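## Task

Place E01 on site 3 of carrier PC7, lying flat between the locators with its A1 well at the A1-marked corner. Leave sites 1 and 2 empty and keep E07 and E10 in their nests. Slide PC7 into rail tracks 13-18 until the lamp behind those tracks turns on, with the carrier resting down in the tracks. Then open the gripper and move the arm away.

## Robot and tools

ROBOT AND WORKSPACE
There is one arm with six revolute joints (waist, shoulder, elbow, wrist pitch, wrist yaw, wrist roll) and a two-finger gripper. Scene frame: origin on the table surface below the arm base, +z up, +y to the left when facing along +x. The base may sit slightly tilted relative to the table. Labware: E07 is a deep-well block in nest S1, E10 a 384-well plate in S2, E01 a 96-well plate in S3. The nests are lined up next to the apron, with S1 closest to the arm. Carrier PC7 lies loose on the apron in front of the rails and can be slid and squared up there; its site 1 is at the handle end. Rail tracks 1-18 are numbered on the apron, track 1 leftmost as seen from the base. On every labelled item, well A1 sits at the labelled short end, in the corner opposite the labelled long side. Very small commanded moves (a few mm) may leave the hand where it is. Occasional disturbances may pull on a held part or nudge loose objects.

execute_actions
Argument actions: a list holding zero or one item. An empty list only reports the current state. An item with rows is a motion: rows is 1 to 15 rows, steps is 1 to 15 (default 15), each step lasting 1/30 s; one row per step, and the final row repeats if rows run out. An item with only steps (up to 300) is a wait: no new command, it returns once that many steps have elapsed since the previous result, counting your reply time. Optional pictures (boolean) toggles camera images; they are included by default. A refused call sends nothing.

Each row is 7 numbers in [-1, 1]: six joint offsets in the order waist, shoulder, elbow, wrist pitch, wrist yaw, wrist roll, then the gripper opening. The joint numbers are offsets, not targets, scaled so that 1.0 equals 1.264, 1.32, 1.276, 1.83, 1.686 and 2.022 rad respectively. They are measured from the joint angles in the most recent result that listed them; before any such result in the scene, and for the second or later call within one reply, they are measured from the pose at the moment the action begins. They are never relative to the previous row. The opening is absolute: +1 fully open, -1 closed.

Joint ranges (rad): waist -2.880..2.880, shoulder 0.000..3.142, elbow 0.000..3.019, wrist pitch -1.693..1.571, wrist yaw -1.571..1.571, wrist roll -2.094..2.094. A call is refused if it asks for more than 0.019 rad beyond an end; true ends can differ from these by up to 0.019 rad either way. Requests past a real end are clipped to it, and a line "joint sent to its limit" may appear (possibly referring to an earlier, still-running action); its absence does not prove there is room left.

Motion details: speed is capped; each joint target is kept within a lead of its measured angle (waist 0.264, shoulder 0.32, elbow 0.276, wrist pitch 0.33, wrist yaw 0.186, wrist roll 0.522 rad), and if targets would put the gripper more than 70 mm from where it is, all are pulled back proportionally. Sending all zeros does not hold still; it can let the arm sag a little each time. To hold a pose, in the first call of a reply send the offsets that lead back to the desired angles, and zeros in later calls of that reply, increasing the offset if a joint keeps falling short. Between calls (while you think or wait) the arm keeps heading for the last row sent, until it nearly stops or a step is HELD; fingers still in motion finish moving.

RESULT LINES
Joint positions / Joint velocities: the six joints in order (rad, rad/s), then the finger-pad gap (m, m/s; 0.094 m when fully open). grip_measured: the measured opening on the command scale; it may carry a constant error of about 1 mm. To grasp, command an opening below grip_measured: about 0.03 under for a firm hold, less for a lighter one. Pad force tops out near 50-62 N, lower for parts under about 2 mm thick, with brief spikes on first contact. HELD marks steps where your row was not (fully) sent. "joint command not followed" means the clearance checker altered or blocked targets (mount blocks and posts count as part of the arm). Joint torques list drive outputs with per-unit offset, scale and noise; they are nonzero even in free air. MOTOR HOT appears from 85 °C while holding loads; at 100 °C an OVER-TEMPERATURE FAULT stops the arm and gripper and the arm drops, so avoid holding heavy loads for long. The simulation keeps running while you think and write.

zoom_image
Arguments: camera (cam_head_left, cam_head_right or cam_wrist) and region [x0, y0, x1, y1] in pixels of that camera's latest image, origin top-left, at most 504 x 504. Returns a closer view.

CAMERAS
cam_head_left 504x504 pinhole, K=[[460.985,0,253.465],[0,460.985,252.427],[0,0,1]]; cam_head_right 504x504 pinhole, K=[[458.35,0,253.17],[0,458.35,251.962],[0,0,1]]; cam_wrist 616x616 fisheye, K=[[200.873,0,306.815],[0,200.873,308.545],[0,0,1]], theta_max 95 deg. Images arrive in that order.

finished_scene
Argument scene (1 or 2): ends that scene permanently and starts the next; its result reports success and gives the next task. The goal must still hold afterwards. Answering without any tool call ends everything.

CAUTIONS
Never knock or place items off the table. Avoid dropping or letting parts slip, slamming, hard collisions and forceful pushes; move smoothly and economically. Release the plate and withdraw the hand before finishing.

Each tool is called after "Emit:" by a JSON object that holds its "name" and its "arguments".

## Session

Emit:
{"name": "execute_actions", "arguments": {"actions": []}}

Scene clock: 0.00 s of 6600.00 s.
grip_measured=+1.000
Joint positions: [0.354 1.371 0.778 0.042 1.167 0.938 0.094]
Joint velocities: [ 0.005 -0.005 -0.017 -0.007 -0.007 -0.007  0.   ]
Joint torques (N m, as the arm reports them, + toward a larger angle): no reading
Motor temperatures (°C, as the motors report them): [21 22 25 23 19 22]

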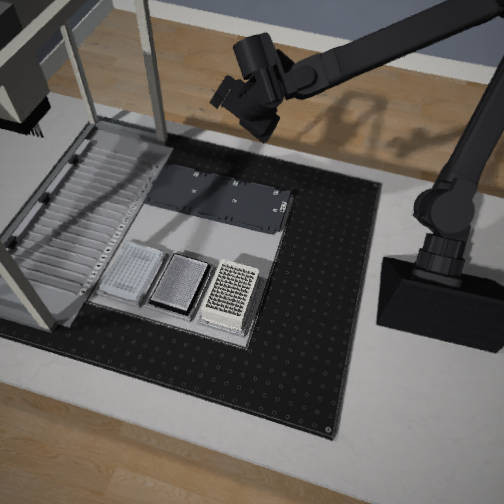

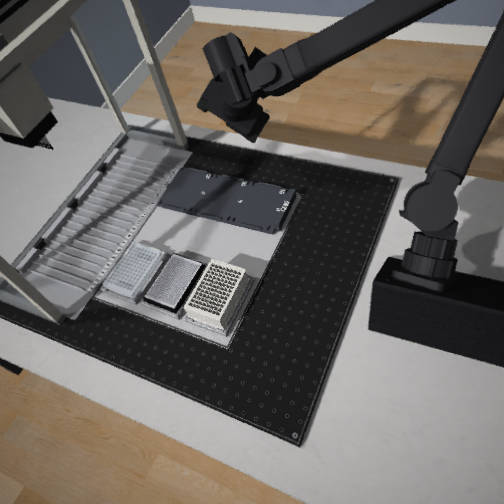

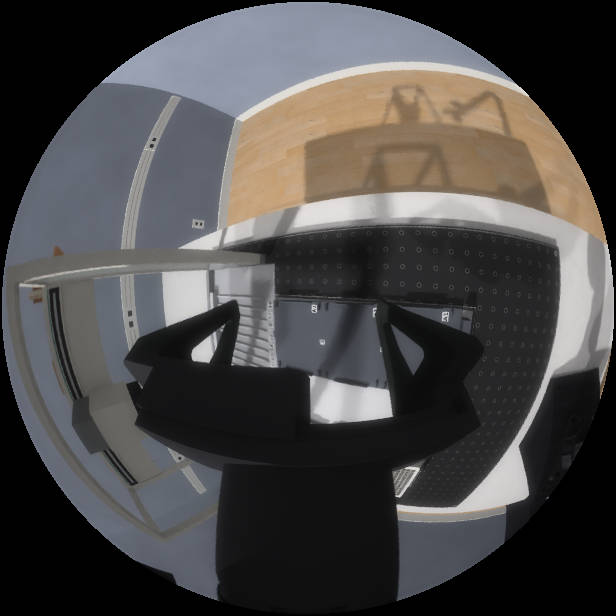

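Emit:
{"name": "zoom_image", "arguments": {"camera": "cam_head_left", "region": [70,140,310,350]}}

Emit:
{"name": "execute_actions", "arguments": {"actions": [{"rows":[[0.1,0,0.1,-0.05,0,-0.2,1],[0.15,0,0.15,-0.1,0,-0.3,1],[0.2,0.05,0.2,-0.15,0,-0.4,1],[0.2,0.05,0.2,-0.2,0,-0.5,1],[0.2,0.1,0.25,-0.25,-0.05,-0.6,1],[0.2,0.15,0.3,-0.3,-0.1,-0.7,1],[0.2,0.2,0.35,-0.4,-0.15,-0.8,1],[0.2,0.4,0.37,-0.62,-0.215,-1,1]]}], "pictures": false}}

Emit:
{"name": "execute_actions", "arguments": {"actions": [{"steps":30}]}}

Region (70, 140, 310, 350) of cam_head_left's 504x504 image, scaled by 2.100, with more detail than that image has; it fills the top 441 rows of this view, and the rest is white.

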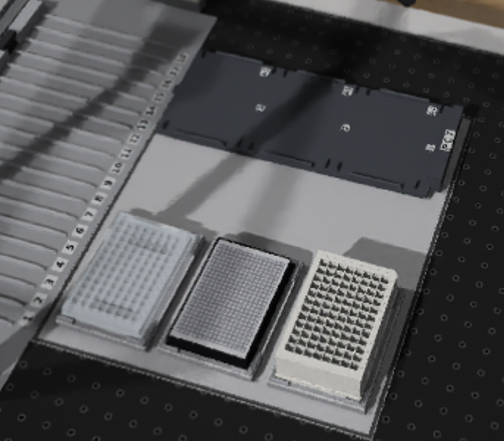

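Scene clock: 3.13 s of 6600.00 s.
grip_measured=+1.000
Joint positions: [ 0.604  1.763  1.213 -0.7    0.818  0.089  0.094]
Joint velocities: [-0.005  1.226  0.271 -2.352 -0.212 -2.205  0.   ]
Joint torques (N m, as the arm reports them, + toward a larger angle): [12.97 -6.21  8.59  0.8  -0.09 -0.04]
Motor temperatures (°C, as the motors report them): [21 22 26 23 19 22]
Steps of this call (steps 1 to 79: nothing new was sent; steps 80 to 94: all 15 steps of this action). Readings (joint positions):
80: [0.360 1.371 0.783 0.029 1.168 0.886]
81: [0.374 1.371 0.795 -0.000 1.169 0.825]
83: [0.427 1.376 0.835 -0.081 1.169 0.718]
87: [0.541 1.458 1.000 -0.318 0.992 0.490]
94: the state above

Scene clock: 4.13 s of 6600.00 s.
grip_measured=+1.000
Joint positions: [ 0.604  1.91   1.224 -1.075  0.803 -1.073  0.094]
Joint velocities: [-0.005 -0.024 -0.017  0.002 -0.051 -0.051  0.   ]
Joint torques (N m, as the arm reports them, + toward a larger angle): [13.56 -9.77  9.25  0.3   0.01 -0.08]
Motor temperatures (°C, as the motors report them): [21 22 26 23 19 22]
Steps of this call (steps 1 to 30: the robot went on to your last target). Readings (joint positions):
1: [0.604 1.805 1.223 -0.793 0.811 -0.006]
2: [0.604 1.844 1.226 -0.890 0.808 -0.105]
4: [0.604 1.908 1.224 -1.016 0.804 -0.304]
8: [0.604 1.945 1.224 -1.072 0.803 -0.696]
30: the state above

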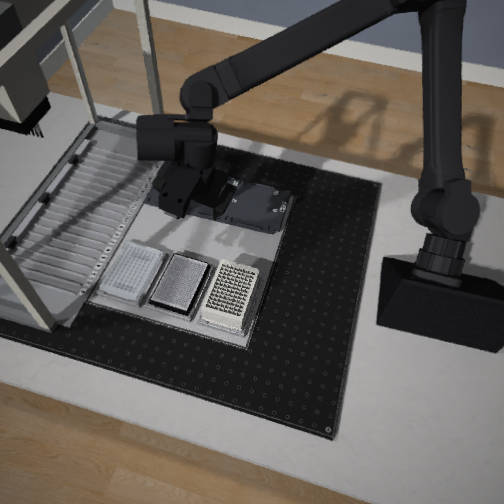

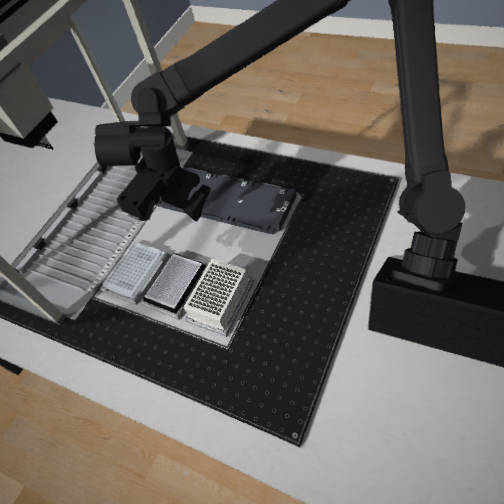

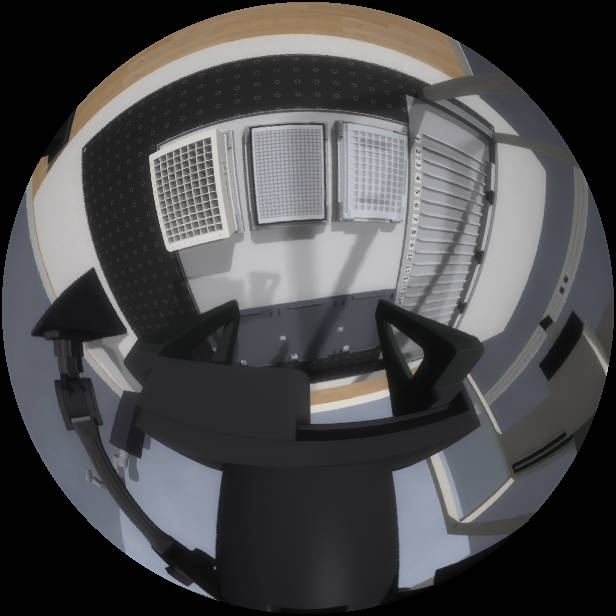

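Emit:
{"name": "execute_actions", "arguments": {"actions": [{"rows":[[-0.01,0.025,0.05,0.01,0,-0.01,1],[-0.015,0.05,0.07,0.01,0,-0.01,1],[-0.02,0.075,0.09,0.02,0,-0.02,1],[-0.026,0.1,0.11,0.02,0,-0.02,1],[-0.032,0.125,0.135,0.03,0,-0.03,1],[-0.038,0.15,0.155,0.03,0,-0.03,1],[-0.044,0.18,0.18,0.04,0,-0.04,1],[-0.05,0.21,0.2,0.04,0,-0.04,1],[-0.056,0.235,0.22,0.05,0,-0.05,1],[-0.062,0.26,0.24,0.05,0,-0.05,1],[-0.068,0.285,0.26,0.06,0,-0.06,1],[-0.074,0.305,0.278,0.06,0,-0.064,1],[-0.079,0.32,0.292,0.062,0,-0.064,1],[-0.083,0.332,0.302,0.062,0,-0.064,1],[-0.086,0.34,0.308,0.062,0,-0.064,1]]}], "pictures": false}}

Emit:
{"name": "execute_actions", "arguments": {"actions": [{"steps":15}]}}

Emit:
{"name": "zoom_image", "arguments": {"camera": "cam_wrist", "region": [180,140,440,400]}}

Scene clock: 9.10 s of 6600.00 s.
grip_measured=+1.000
Joint positions: [ 0.527  2.318  1.563 -0.976  0.803 -1.171  0.094]
Joint velocities: [-0.239  0.728  0.237  0.076  0.007 -0.168  0.   ]
Joint torques (N m, as the arm reports them, + toward a larger angle): [ 15.92 -13.51   9.71   1.14  -0.06  -0.08]
Motor temperatures (°C, as the motors report them): [21 22 27 23 19 22]
Steps of this call (steps 1 to 15: the robot went on to your last target; steps 16 to 90: nothing new was sent; then 1.47 s passed at rest; steps 91 to 105: all 15 steps of this action). Readings (joint positions):
91: [0.604 1.910 1.225 -1.075 0.803 -1.077]
92: [0.604 1.915 1.230 -1.075 0.803 -1.079]
94: [0.602 1.943 1.265 -1.073 0.803 -1.088]
98: [0.586 2.071 1.398 -1.037 0.803 -1.116]
105: the state above

Scene clock: 9.60 s of 6600.00 s.
grip_measured=+1.000
Joint positions: [ 0.502  2.373  1.579 -0.974  0.803 -1.193  0.094]
Joint velocities: [ 0.005  0.005 -0.027  0.002 -0.022 -0.037  0.   ]
Joint torques (N m, as the arm reports them, + toward a larger angle): [ 17.04 -14.66   9.33   1.15  -0.06  -0.08]
Motor temperatures (°C, as the motors report them): [21 22 27 23 19 22]
Steps of this call (steps 1 to 15: the robot went on to your last target). Readings (joint positions):
1: [0.519 2.340 1.568 -0.975 0.803 -1.176]
2: [0.512 2.355 1.569 -0.974 0.803 -1.179]
4: [0.502 2.373 1.569 -0.974 0.803 -1.184]
8: [0.502 2.373 1.577 -0.974 0.803 -1.190]
15: the state above

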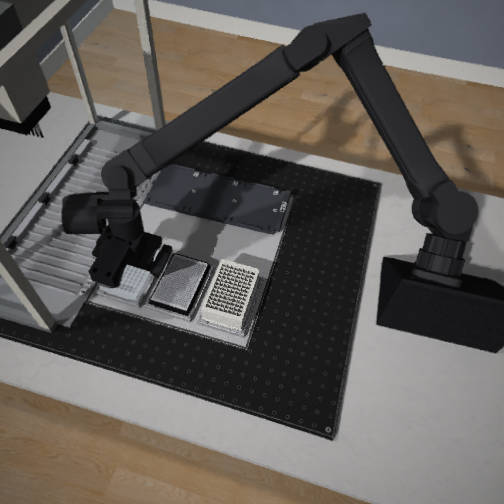

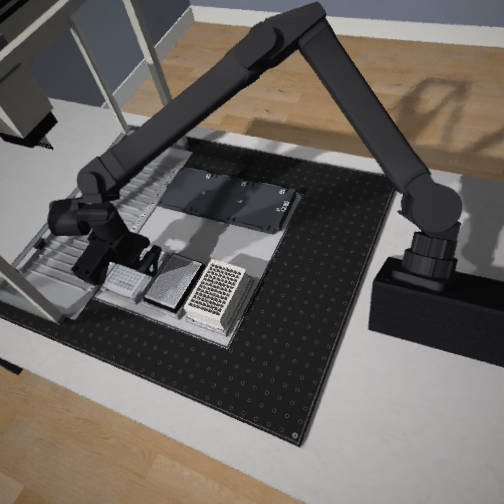

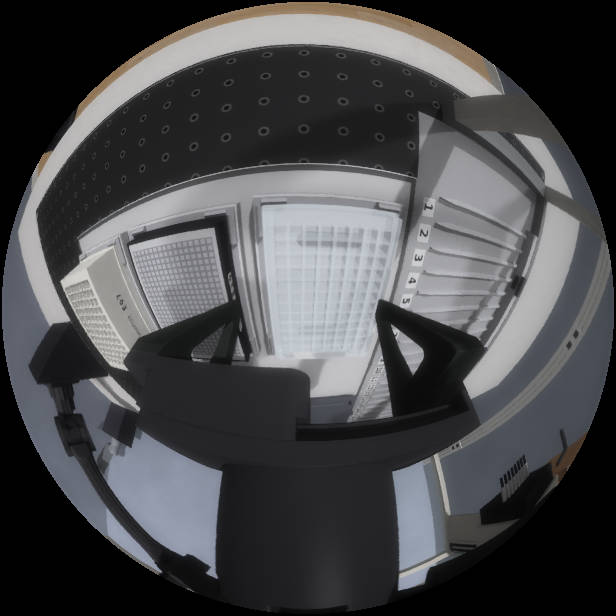

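Region (180, 140, 440, 400) of cam_wrist's 616x616 image, scaled by 1.938, with more detail than that image has.

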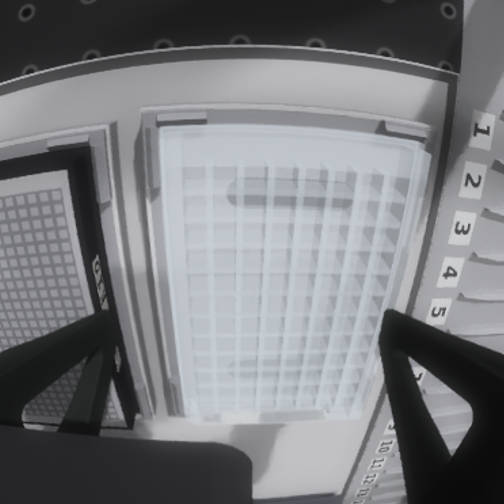

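Emit:
{"name": "execute_actions", "arguments": {"actions": [{"rows":[[0,0,0.044,0.01,0,0,1],[0,0,0.044,0.02,0,-0.012,1],[-0.022,0,0.044,0.02,0,-0.012,1]]}]}}

Emit:
{"name": "zoom_image", "arguments": {"camera": "cam_wrist", "region": [180,140,440,400]}}

Scene clock: 14.60 s of 6600.00 s.
grip_measured=+1.000
Joint positions: [ 0.495  2.373  1.594 -0.955  0.803 -1.207  0.094]
Joint velocities: [ 0.005  0.005  0.002 -0.012  0.051  0.007  0.   ]
Joint torques (N m, as the arm reports them, + toward a larger angle): [ 15.79 -13.65   9.64   1.33  -0.07  -0.08]
Motor temperatures (°C, as the motors report them): [22 22 27 23 19 22]
Steps of this call (steps 1 to 15: the robot went on to your last target; steps 16 to 90: nothing new was sent; then 1.50 s passed at rest; steps 91 to 105: all 15 steps of this action). Readings (joint positions):
91: [0.502 2.373 1.579 -0.974 0.803 -1.194]
92: [0.502 2.373 1.580 -0.971 0.803 -1.196]
94: [0.501 2.373 1.585 -0.962 0.803 -1.200]
98: [0.498 2.373 1.593 -0.955 0.803 -1.205]
105: the state above

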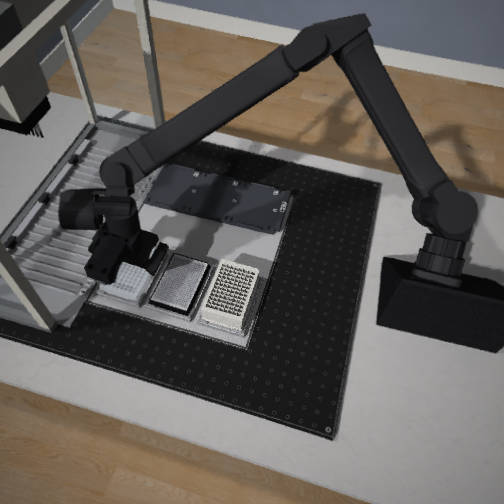

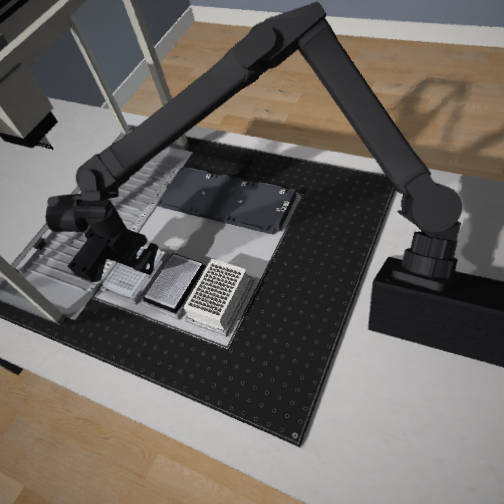

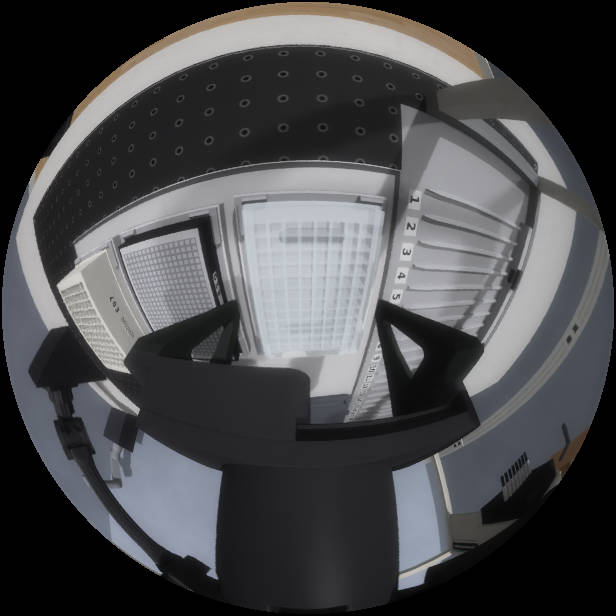

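Region (180, 140, 440, 400) of cam_wrist's 616x616 image, scaled by 1.938, with more detail than that image has.

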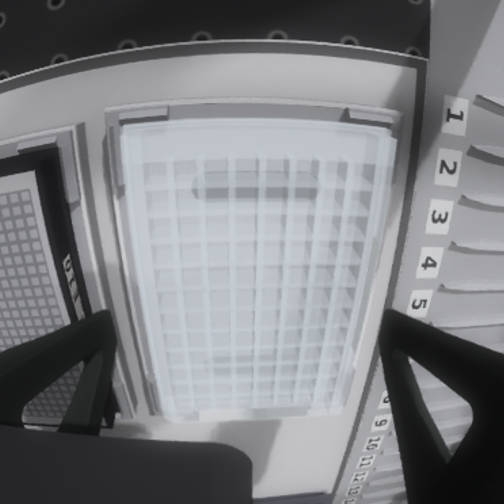

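Emit:
{"name": "execute_actions", "arguments": {"actions": [{"rows":[[-0.025,0,-0.01,0.012,0,-0.01,1],[-0.029,0,-0.013,0.015,0,-0.013,1],[-0.029,0,-0.016,0.018,0,-0.016,1],[-0.029,0,-0.016,0.022,0,-0.02,1],[-0.029,0,-0.016,0.028,0,-0.02,1]]}]}}

Emit:
{"name": "zoom_image", "arguments": {"camera": "cam_wrist", "region": [180,140,440,400]}}

Emit:
{"name": "zoom_image", "arguments": {"camera": "cam_head_right", "region": [80,220,200,320]}}

Scene clock: 17.47 s of 6600.00 s.
grip_measured=+1.000
Joint positions: [ 0.476  2.373  1.585 -0.922  0.803 -1.237  0.094]
Joint velocities: [-0.015 -0.015 -0.002  0.012  0.051 -0.007  0.   ]
Joint torques (N m, as the arm reports them, + toward a larger angle): [ 16.25 -13.81   5.05   1.36  -0.07  -0.07]
Motor temperatures (°C, as the motors report them): [22 22 27 23 19 22]
Steps of this call (steps 1 to 15: the robot went on to your last target; steps 16 to 71: nothing new was sent; steps 72 to 86: all 15 steps of this action). Readings (joint positions):
72: [0.495 2.373 1.594 -0.954 0.803 -1.210]
73: [0.494 2.373 1.594 -0.952 0.803 -1.213]
75: [0.490 2.373 1.591 -0.943 0.803 -1.220]
79: [0.481 2.373 1.585 -0.925 0.803 -1.232]
86: the state above

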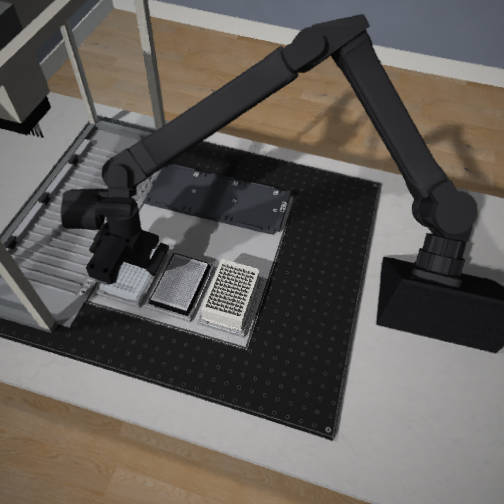

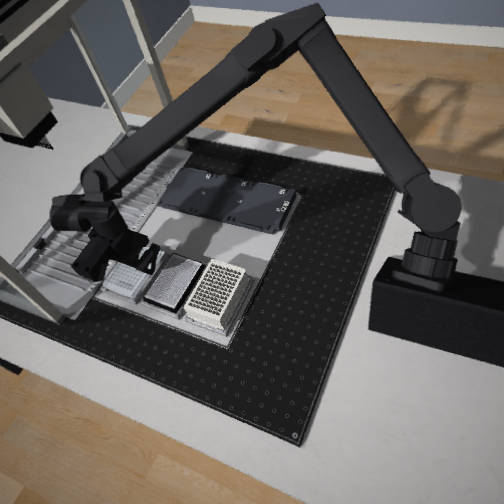

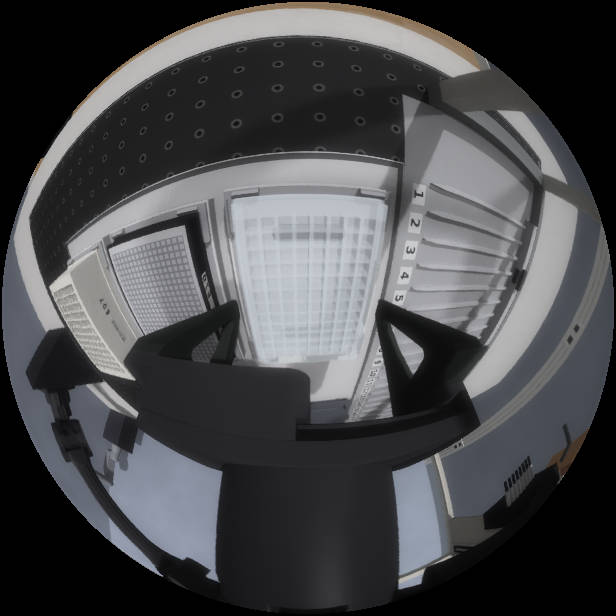

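Region (180, 140, 440, 400) of cam_wrist's 616x616 image, scaled by 1.938, with more detail than that image has.

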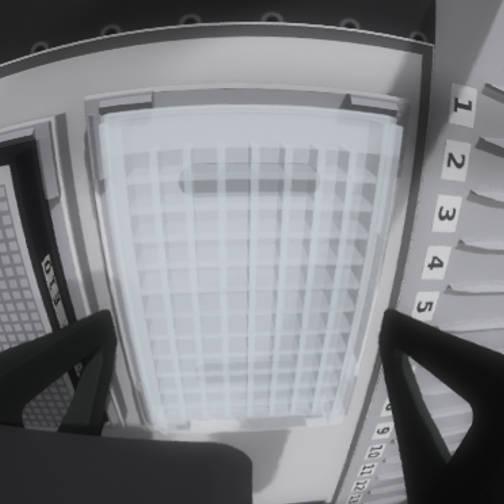

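Region (80, 220, 200, 320) of cam_head_right's 504x504 image, scaled by 4.200, with more detail than that image has.

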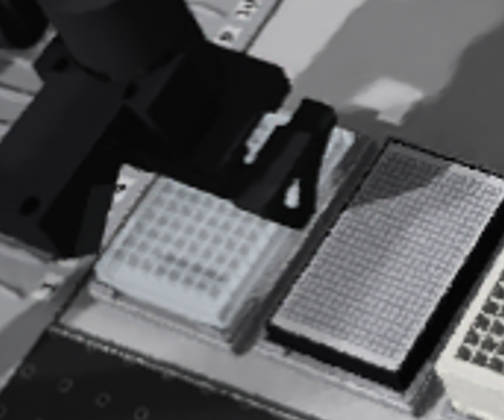

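Emit:
{"name": "execute_actions", "arguments": {"actions": [{"rows":[[-0.023,0,-0.018,0.012,0,-0.01,1],[-0.023,0,-0.018,0.015,0,-0.013,1],[-0.023,0,-0.018,0.022,0,-0.013,1]]}], "pictures": false}}

Emit:
{"name": "execute_actions", "arguments": {"actions": [{"rows":[[0,0,0.01,0.005,0,0,0.9],[0,0,0.01,0.005,0,0,0.85],[0,0,0.01,0.005,0,0,0.8],[0,0,0.01,0.005,0,0,0.71]],"steps":10}]}}

Emit:
{"name": "zoom_image", "arguments": {"camera": "cam_wrist", "region": [180,140,440,400]}}

Emit:
{"name": "zoom_image", "arguments": {"camera": "cam_head_right", "region": [80,220,200,320]}}

Scene clock: 21.80 s of 6600.00 s.
grip_measured=+1.000
Joint positions: [ 0.468  2.373  1.573 -0.899  0.803 -1.255  0.094]
Joint velocities: [ 0.005 -0.005 -0.002 -0.012 -0.037 -0.051  0.   ]
Joint torques (N m, as the arm reports them, + toward a larger angle): [ 16.09 -13.38   5.07   1.39  -0.08  -0.06]
Motor temperatures (°C, as the motors report them): [22 22 27 23 19 22]
Steps of this call (steps 1 to 15: the robot went on to your last target; steps 16 to 90: nothing new was sent; then 0.83 s passed at rest; steps 91 to 105: all 15 steps of this action). Readings (joint positions):
91: [0.476 2.373 1.584 -0.920 0.803 -1.241]
92: [0.475 2.373 1.582 -0.918 0.803 -1.243]
94: [0.474 2.373 1.577 -0.907 0.803 -1.248]
98: [0.470 2.373 1.573 -0.901 0.803 -1.252]
105: the state above

Scene clock: 22.13 s of 6600.00 s.
grip_measured=+0.727
Joint positions: [ 0.468  2.372  1.573 -0.896  0.804 -1.256  0.081]
Joint velocities: [-0.005  0.005 -0.007 -0.017 -0.037  0.007 -0.002]
Joint torques (N m, as the arm reports them, + toward a larger angle): [ 17.9  -13.47   7.08   0.95  -0.13   0.02]
Motor temperatures (°C, as the motors report them): [22 22 27 23 19 22]
Steps of this call (steps 1 to 10: all 10 steps of this action). Readings (joint positions):
1: [0.468 2.373 1.573 -0.899 0.803 -1.255]
2: [0.468 2.373 1.573 -0.899 0.803 -1.255]
4: [0.468 2.373 1.573 -0.896 0.803 -1.255]
8: [0.468 2.372 1.573 -0.896 0.804 -1.255]
10: the state above

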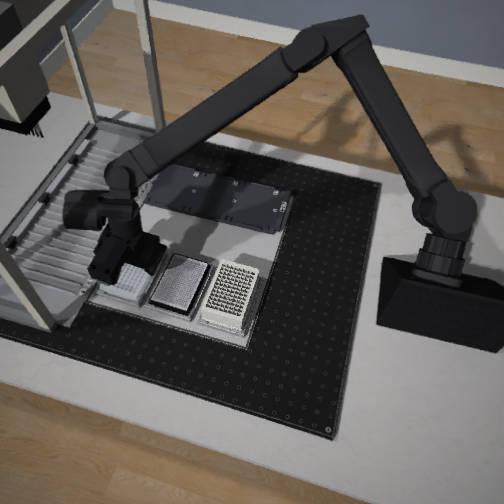

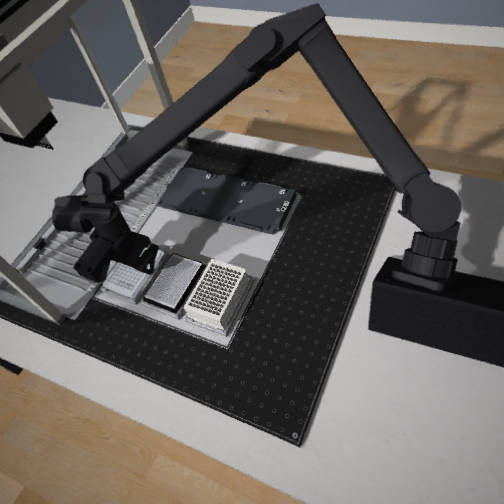

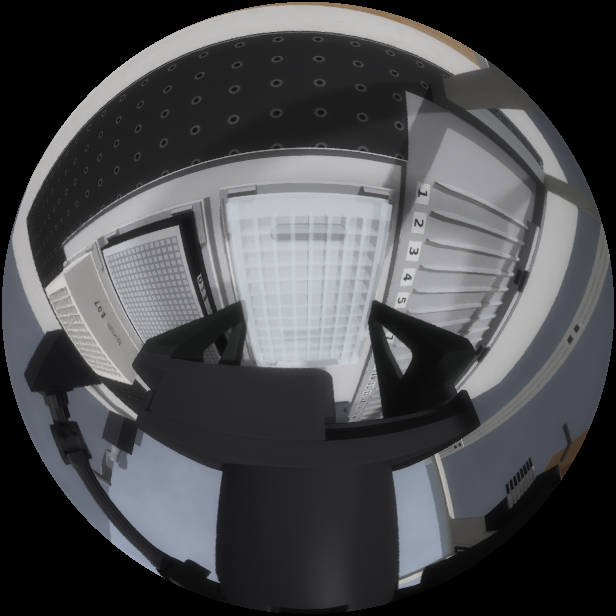

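Region (180, 140, 440, 400) of cam_wrist's 616x616 image, scaled by 1.938, with more detail than that image has.

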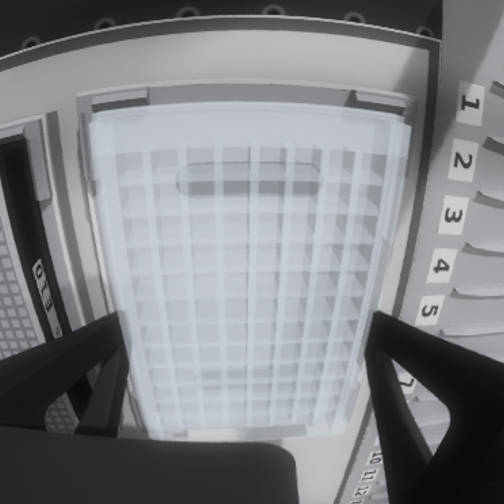

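Region (80, 220, 200, 320) of cam_head_right's 504x504 image, scaled by 4.200, with more detail than that image has.

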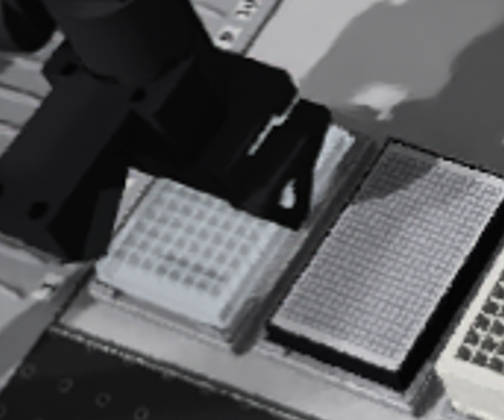

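Emit:
{"name": "execute_actions", "arguments": {"actions": [{"rows":[[0,0,0,0,0,0,1],[0,0,0,0,0,0,1],[0,0,0,0,0,0,1],[-0.025,0,-0.017,0.012,0,-0.01,1],[-0.025,0,-0.017,0.015,0,-0.012,1],[-0.025,0,-0.017,0.022,0,-0.012,1]]}], "pictures": false}}

Emit:
{"name": "execute_actions", "arguments": {"actions": [{"rows":[[0,0,0.01,0.005,0,0,0.9],[0,0,0.01,0.005,0,0,0.85],[0,0,0.01,0.005,0,0,0.8],[0,0,0.01,0.005,0,0,0.69]],"steps":10}]}}

Emit:
{"name": "zoom_image", "arguments": {"camera": "cam_wrist", "region": [180,140,440,400]}}

Emit:
{"name": "zoom_image", "arguments": {"camera": "cam_head_right", "region": [80,220,200,320]}}

Scene clock: 25.77 s of 6600.00 s.
grip_measured=+1.000
Joint positions: [ 0.458  2.372  1.562 -0.875  0.804 -1.269  0.094]
Joint velocities: [-0.015 -0.005 -0.022 -0.022 -0.022  0.007  0.   ]
Joint torques (N m, as the arm reports them, + toward a larger angle): [ 15.89 -13.43   5.01   1.41  -0.08  -0.09]
Motor temperatures (°C, as the motors report them): [22 23 27 23 19 22]
Steps of this call (steps 1 to 15: the robot went on to your last target; steps 16 to 90: nothing new was sent; then 0.13 s passed at rest; steps 91 to 105: all 15 steps of this action). Readings (joint positions):
91: [0.468 2.372 1.573 -0.896 0.804 -1.256]
92: [0.468 2.372 1.573 -0.896 0.804 -1.256]
94: [0.467 2.372 1.572 -0.895 0.804 -1.257]
98: [0.464 2.372 1.564 -0.881 0.804 -1.266]
105: the state above

Scene clock: 26.10 s of 6600.00 s.
grip_measured=+0.885
Joint positions: [ 0.458  2.372  1.562 -0.876  0.803 -1.269  0.089]
Joint velocities: [ 0.005 -0.005  0.002  0.007 -0.037  0.022  0.   ]
Joint torques (N m, as the arm reports them, + toward a larger angle): [ 17.77 -13.52   7.01   1.14  -0.07   0.01]
Motor temperatures (°C, as the motors report them): [22 23 27 23 19 22]
Steps of this call (steps 1 to 10: all 10 steps of this action). Readings (joint positions):
1: [0.458 2.372 1.562 -0.875 0.802 -1.269]
2: [0.458 2.372 1.562 -0.876 0.804 -1.269]
4: [0.458 2.372 1.562 -0.876 0.803 -1.269]
8: [0.458 2.372 1.562 -0.876 0.803 -1.269]
10: the state above

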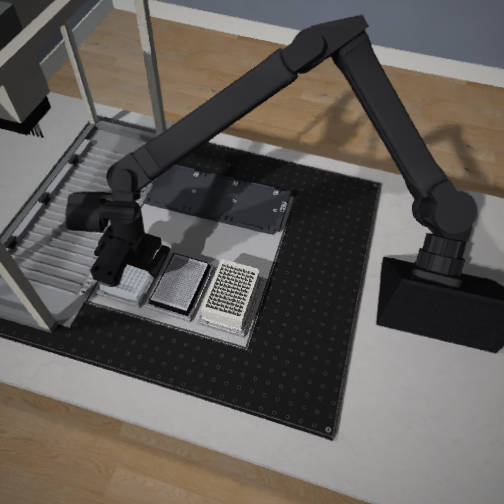

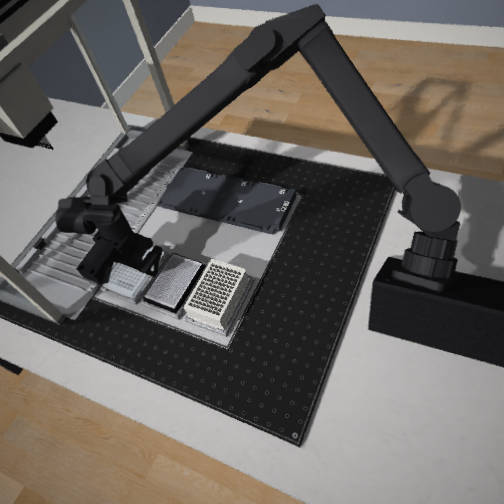

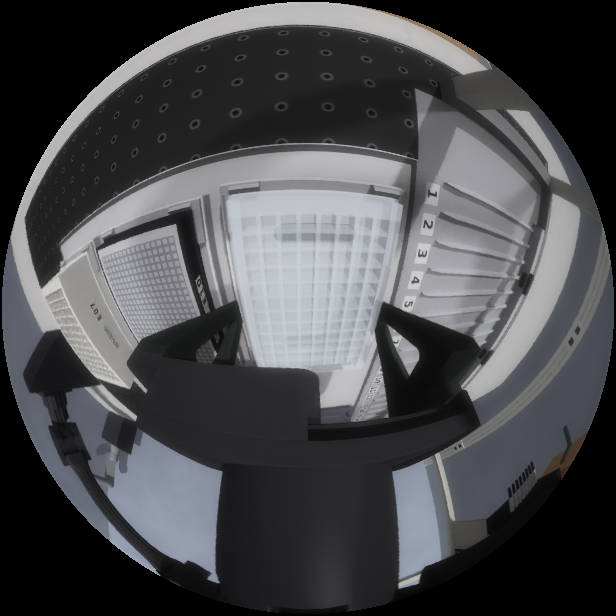

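Region (180, 140, 440, 400) of cam_wrist's 616x616 image, scaled by 1.938, with more detail than that image has.

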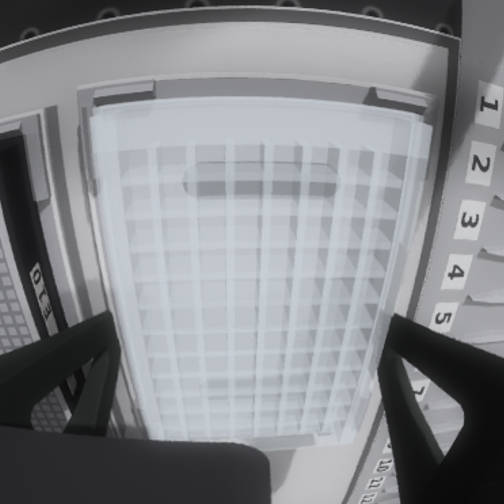

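Region (80, 220, 200, 320) of cam_head_right's 504x504 image, scaled by 4.200, with more detail than that image has.

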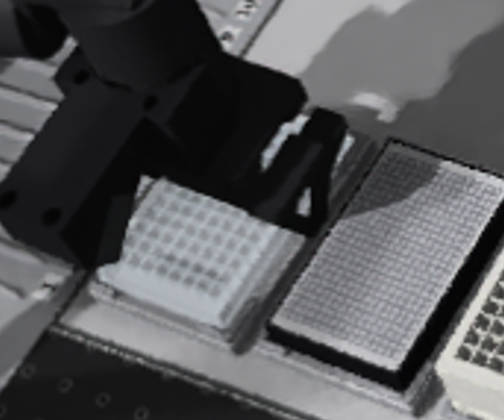

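Emit:
{"name": "execute_actions", "arguments": {"actions": [{"rows":[[0,0,0.02,0,0,0,1],[0,0,0.02,0,0,0,1],[0,0,0.044,0,0,0,1],[0,0,0.044,0,0,0,1],[0,0,0.044,0,0,0,1],[0,0,0.044,-0.012,0,0.01,1],[0,0,0.044,-0.018,0,0.01,1]]}], "pictures": false}}

Emit:
{"name": "execute_actions", "arguments": {"actions": [{"rows":[[0,0,0.01,0,0,0,0.9],[0,0,0.01,0,0,0,0.85],[0,0,0.01,0,0,0,0.8],[0,0,0.01,0,0,0,0.69]],"steps":10}]}}

Emit:
{"name": "zoom_image", "arguments": {"camera": "cam_wrist", "region": [180,140,440,400]}}

Scene clock: 29.27 s of 6600.00 s.
grip_measured=+1.000
Joint positions: [ 0.458  2.372  1.571 -0.893  0.802 -1.258  0.094]
Joint velocities: [ 0.015  0.005  0.002 -0.012 -0.037 -0.022  0.   ]
Joint torques (N m, as the arm reports them, + toward a larger angle): [ 17.7  -13.44   9.86   0.21  -0.04   0.1 ]
Motor temperatures (°C, as the motors report them): [22 23 27 23 19 22]
Steps of this call (steps 1 to 15: the robot went on to your last target; steps 16 to 80: nothing new was sent; steps 81 to 95: all 15 steps of this action). Readings (joint positions):
81: [0.458 2.372 1.562 -0.876 0.803 -1.269]
82: [0.458 2.372 1.562 -0.876 0.803 -1.269]
84: [0.458 2.372 1.564 -0.876 0.803 -1.269]
88: [0.458 2.372 1.567 -0.887 0.803 -1.264]
95: the state above

Scene clock: 29.60 s of 6600.00 s.
grip_measured=+0.877
Joint positions: [ 0.458  2.372  1.57  -0.896  0.801 -1.258  0.088]
Joint velocities: [-0.015 -0.015  0.002 -0.002 -0.051 -0.066 -0.001]
Joint torques (N m, as the arm reports them, + toward a larger angle): [ 17.89 -13.43   7.03   0.87  -0.04   0.01]
Motor temperatures (°C, as the motors report them): [22 23 27 23 19 22]
Steps of this call (steps 1 to 10: all 10 steps of this action). Readings (joint positions):
1: [0.458 2.372 1.571 -0.895 0.801 -1.258]
2: [0.458 2.372 1.570 -0.896 0.802 -1.258]
4: [0.458 2.372 1.570 -0.896 0.801 -1.258]
8: [0.458 2.372 1.570 -0.896 0.801 -1.258]
10: the state above

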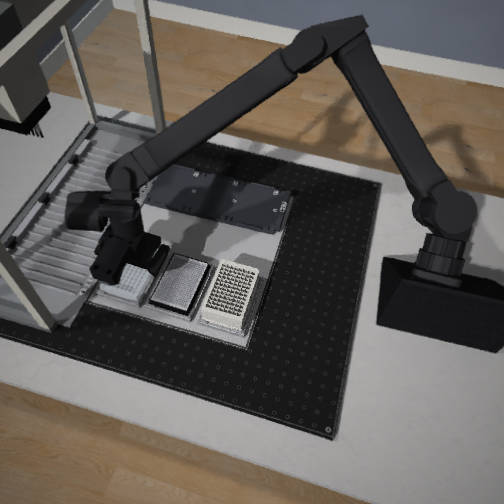

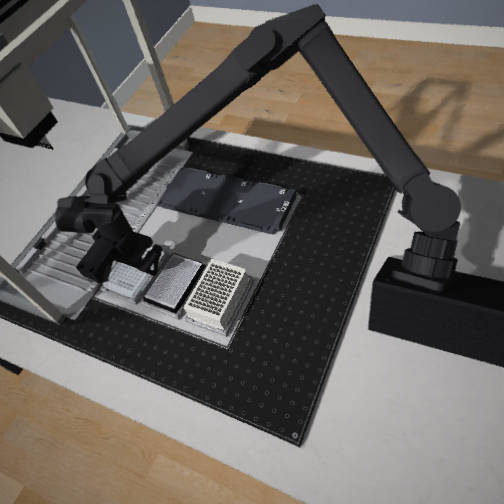

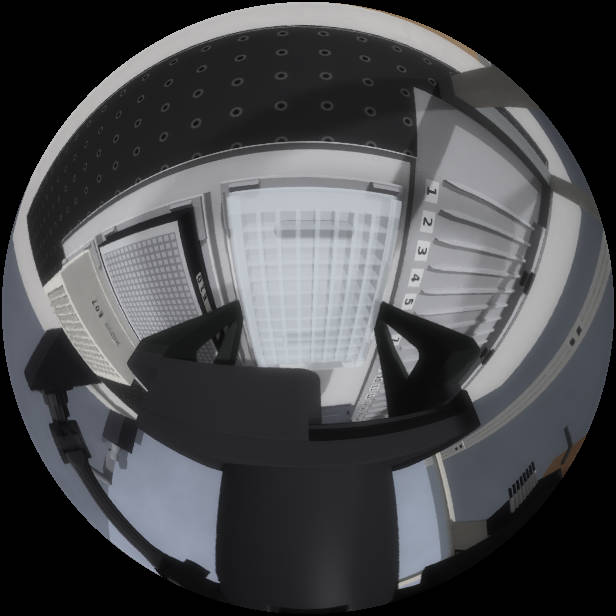

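Region (180, 140, 440, 400) of cam_wrist's 616x616 image, scaled by 1.938, with more detail than that image has.

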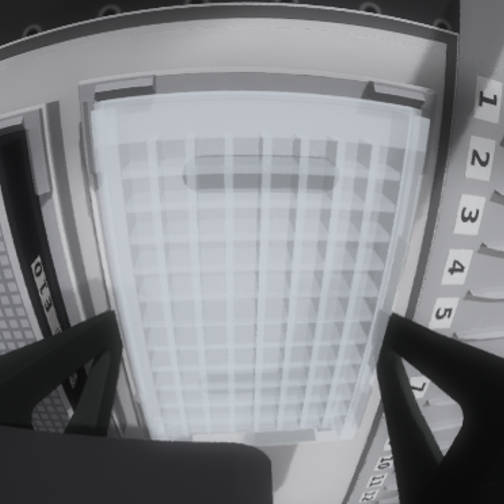

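Raise a bit more: waist +.005, elbow +.008.

Emit:
{"name": "execute_actions", "arguments": {"actions": [{"rows":[[0,0,0.02,0,0,0,1],[0,0,0.02,0,0,0,1],[0.018,0,0.02,0,0,0,1],[0.018,0,0.02,0,0,0,1],[0.018,0,0.04,0,0,0,1]]}], "pictures": false}}

Emit:
{"name": "execute_actions", "arguments": {"actions": [{"rows":[[0,0,0.01,0,0,0,0.9],[0,0,0.01,0,0,0,0.85],[0,0,0.01,0,0,0,0.8],[0,0,0.01,0,0,0,0.69]],"steps":10}]}}

Emit:
{"name": "zoom_image", "arguments": {"camera": "cam_wrist", "region": [180,140,440,400]}}

Scene clock: 36.40 s of 6600.00 s.
grip_measured=+1.000
Joint positions: [ 0.461  2.372  1.572 -0.896  0.801 -1.258  0.094]
Joint velocities: [-0.015 -0.005  0.017  0.002  0.022 -0.037  0.   ]
Joint torques (N m, as the arm reports them, + toward a larger angle): [ 19.63 -13.66  10.01   0.77  -0.08   0.01]
Motor temperatures (°C, as the motors report them): [22 23 27 23 19 22]
Steps of this call (steps 1 to 15: the robot went on to your last target; steps 16 to 90: nothing new was sent; then 3.30 s passed at rest; steps 91 to 105: all 15 steps of this action). Readings (joint positions):
91: [0.458 2.372 1.570 -0.896 0.801 -1.258]
92: [0.458 2.372 1.570 -0.896 0.801 -1.258]
94: [0.458 2.372 1.570 -0.896 0.801 -1.258]
98: [0.461 2.372 1.572 -0.896 0.801 -1.258]
105: the state above

Scene clock: 36.73 s of 6600.00 s.
grip_measured=+0.867
Joint positions: [ 0.461  2.372  1.572 -0.9    0.8   -1.256  0.088]
Joint velocities: [-0.005 -0.015 -0.007 -0.007 -0.007 -0.022 -0.001]
Joint torques (N m, as the arm reports them, + toward a larger angle): [ 17.67 -13.36   7.06   0.87  -0.04   0.  ]
Motor temperatures (°C, as the motors report them): [22 23 27 23 19 22]
Steps of this call (steps 1 to 10: all 10 steps of this action). Readings (joint positions):
1: [0.461 2.372 1.572 -0.898 0.800 -1.258]
2: [0.461 2.372 1.572 -0.899 0.801 -1.258]
4: [0.461 2.372 1.572 -0.900 0.800 -1.256]
8: [0.461 2.372 1.572 -0.900 0.800 -1.256]
10: the state above

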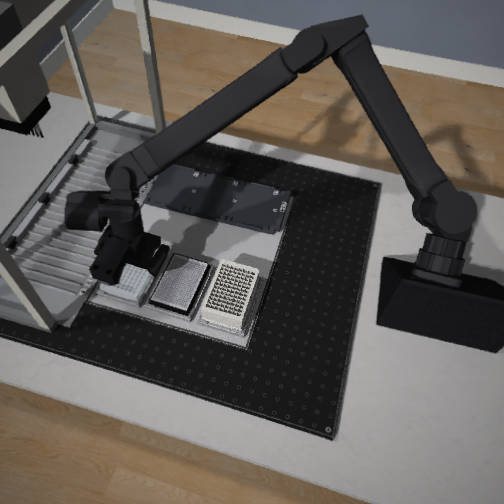

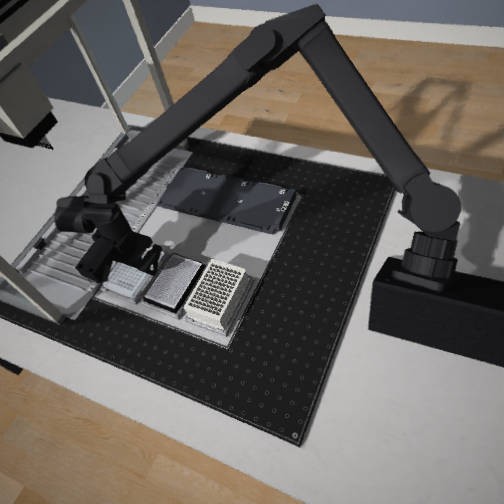

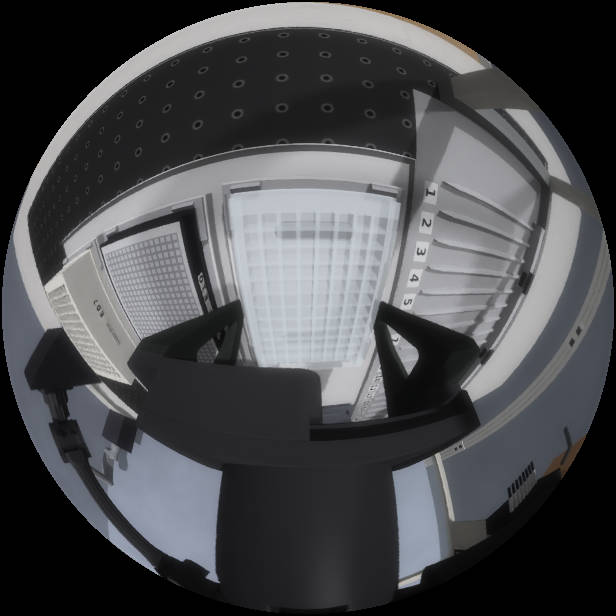

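Region (180, 140, 440, 400) of cam_wrist's 616x616 image, scaled by 1.938, with more detail than that image has.

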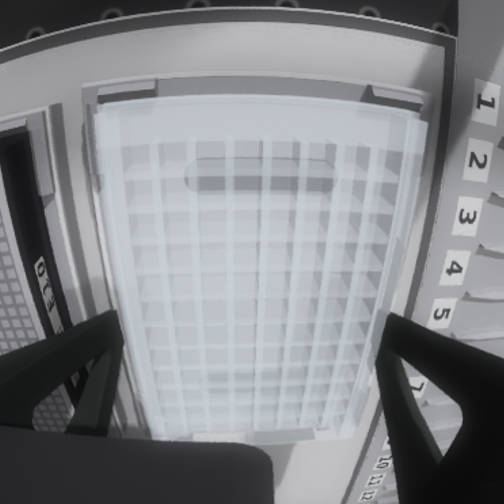

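Emit:
{"name": "execute_actions", "arguments": {"actions": [{"rows":[[0,0,0.02,0,0,0,1],[0.018,0,0.02,0,0,0,1],[0.018,0,0.02,0,0,0,1],[0.018,0,0.02,0,0,0,1],[0.018,0,0.02,0,0,0,1],[0.018,0,0.02,0,0,0,1],[0.018,0,0.04,0,0,0,1]]}], "pictures": false}}

Emit:
{"name": "execute_actions", "arguments": {"actions": [{"rows":[[0,0,0.01,0,0,0,0.9],[0,0,0.01,0,0,0,0.85],[0,0,0.01,0,0,0,0.8],[0,0,0.01,0,0,0,0.69]],"steps":10}]}}

Emit:
{"name": "zoom_image", "arguments": {"camera": "cam_wrist", "region": [210,260,410,380]}}

Scene clock: 39.83 s of 6600.00 s.
grip_measured=+1.000
Joint positions: [ 0.467  2.372  1.581 -0.9    0.8   -1.256  0.094]
Joint velocities: [ 0.005 -0.005 -0.012 -0.007  0.007  0.022  0.   ]
Joint torques (N m, as the arm reports them, + toward a larger angle): [ 19.36 -13.57   9.49   0.83  -0.08   0.02]
Motor temperatures (°C, as the motors report them): [22 23 27 23 19 22]
Steps of this call (steps 1 to 15: the robot went on to your last target; steps 16 to 78: nothing new was sent; steps 79 to 93: all 15 steps of this action). Readings (joint positions):
79: [0.461 2.372 1.572 -0.900 0.800 -1.256]
80: [0.461 2.372 1.572 -0.900 0.800 -1.256]
82: [0.462 2.372 1.572 -0.900 0.800 -1.256]
86: [0.465 2.372 1.574 -0.900 0.800 -1.256]
93: the state above

Scene clock: 40.17 s of 6600.00 s.
grip_measured=+0.714
Joint positions: [ 0.467  2.372  1.581 -0.903  0.797 -1.256  0.081]
Joint velocities: [-0.015  0.005  0.007  0.012 -0.007  0.007 -0.   ]
Joint torques (N m, as the arm reports them, + toward a larger angle): [ 17.82 -13.39   7.11   0.85   0.     0.02]
Motor temperatures (°C, as the motors report them): [22 23 27 23 19 22]
Steps of this call (steps 1 to 10: all 10 steps of this action). Readings (joint positions):
1: [0.467 2.372 1.581 -0.900 0.800 -1.256]
2: [0.467 2.372 1.581 -0.900 0.800 -1.256]
4: [0.467 2.372 1.581 -0.902 0.799 -1.256]
8: [0.467 2.372 1.581 -0.903 0.797 -1.256]
10: the state above

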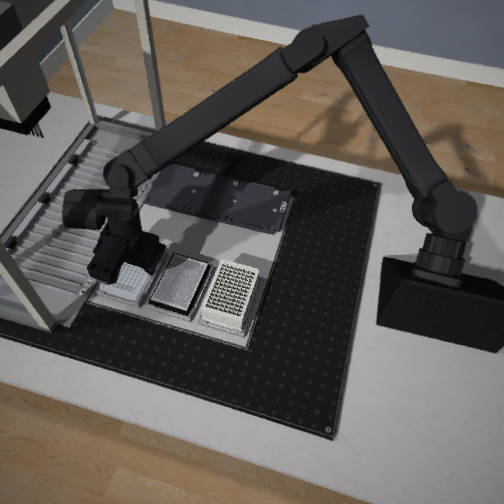

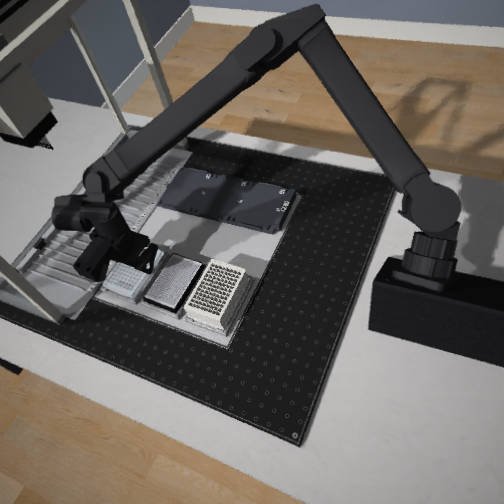

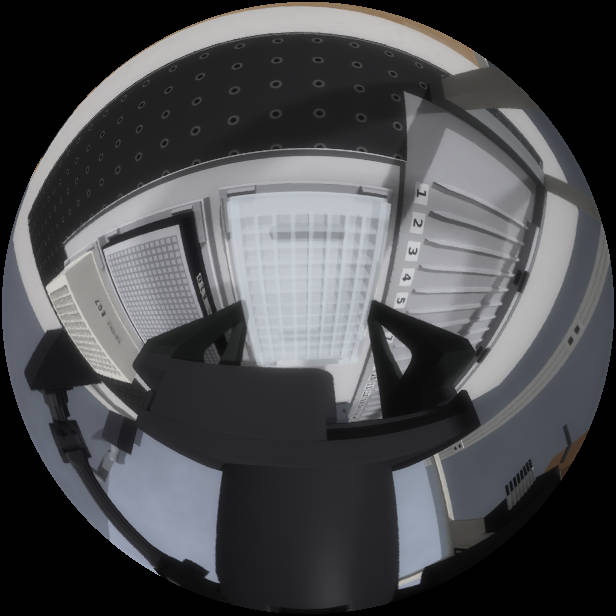

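Region (210, 260, 410, 380) of cam_wrist's 616x616 image, scaled by 2.520, with more detail than that image has; it fills the top 302 rows of this view, and the rest is white.

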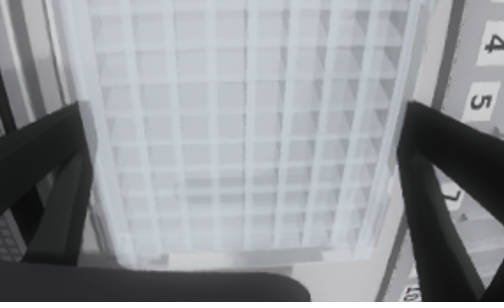

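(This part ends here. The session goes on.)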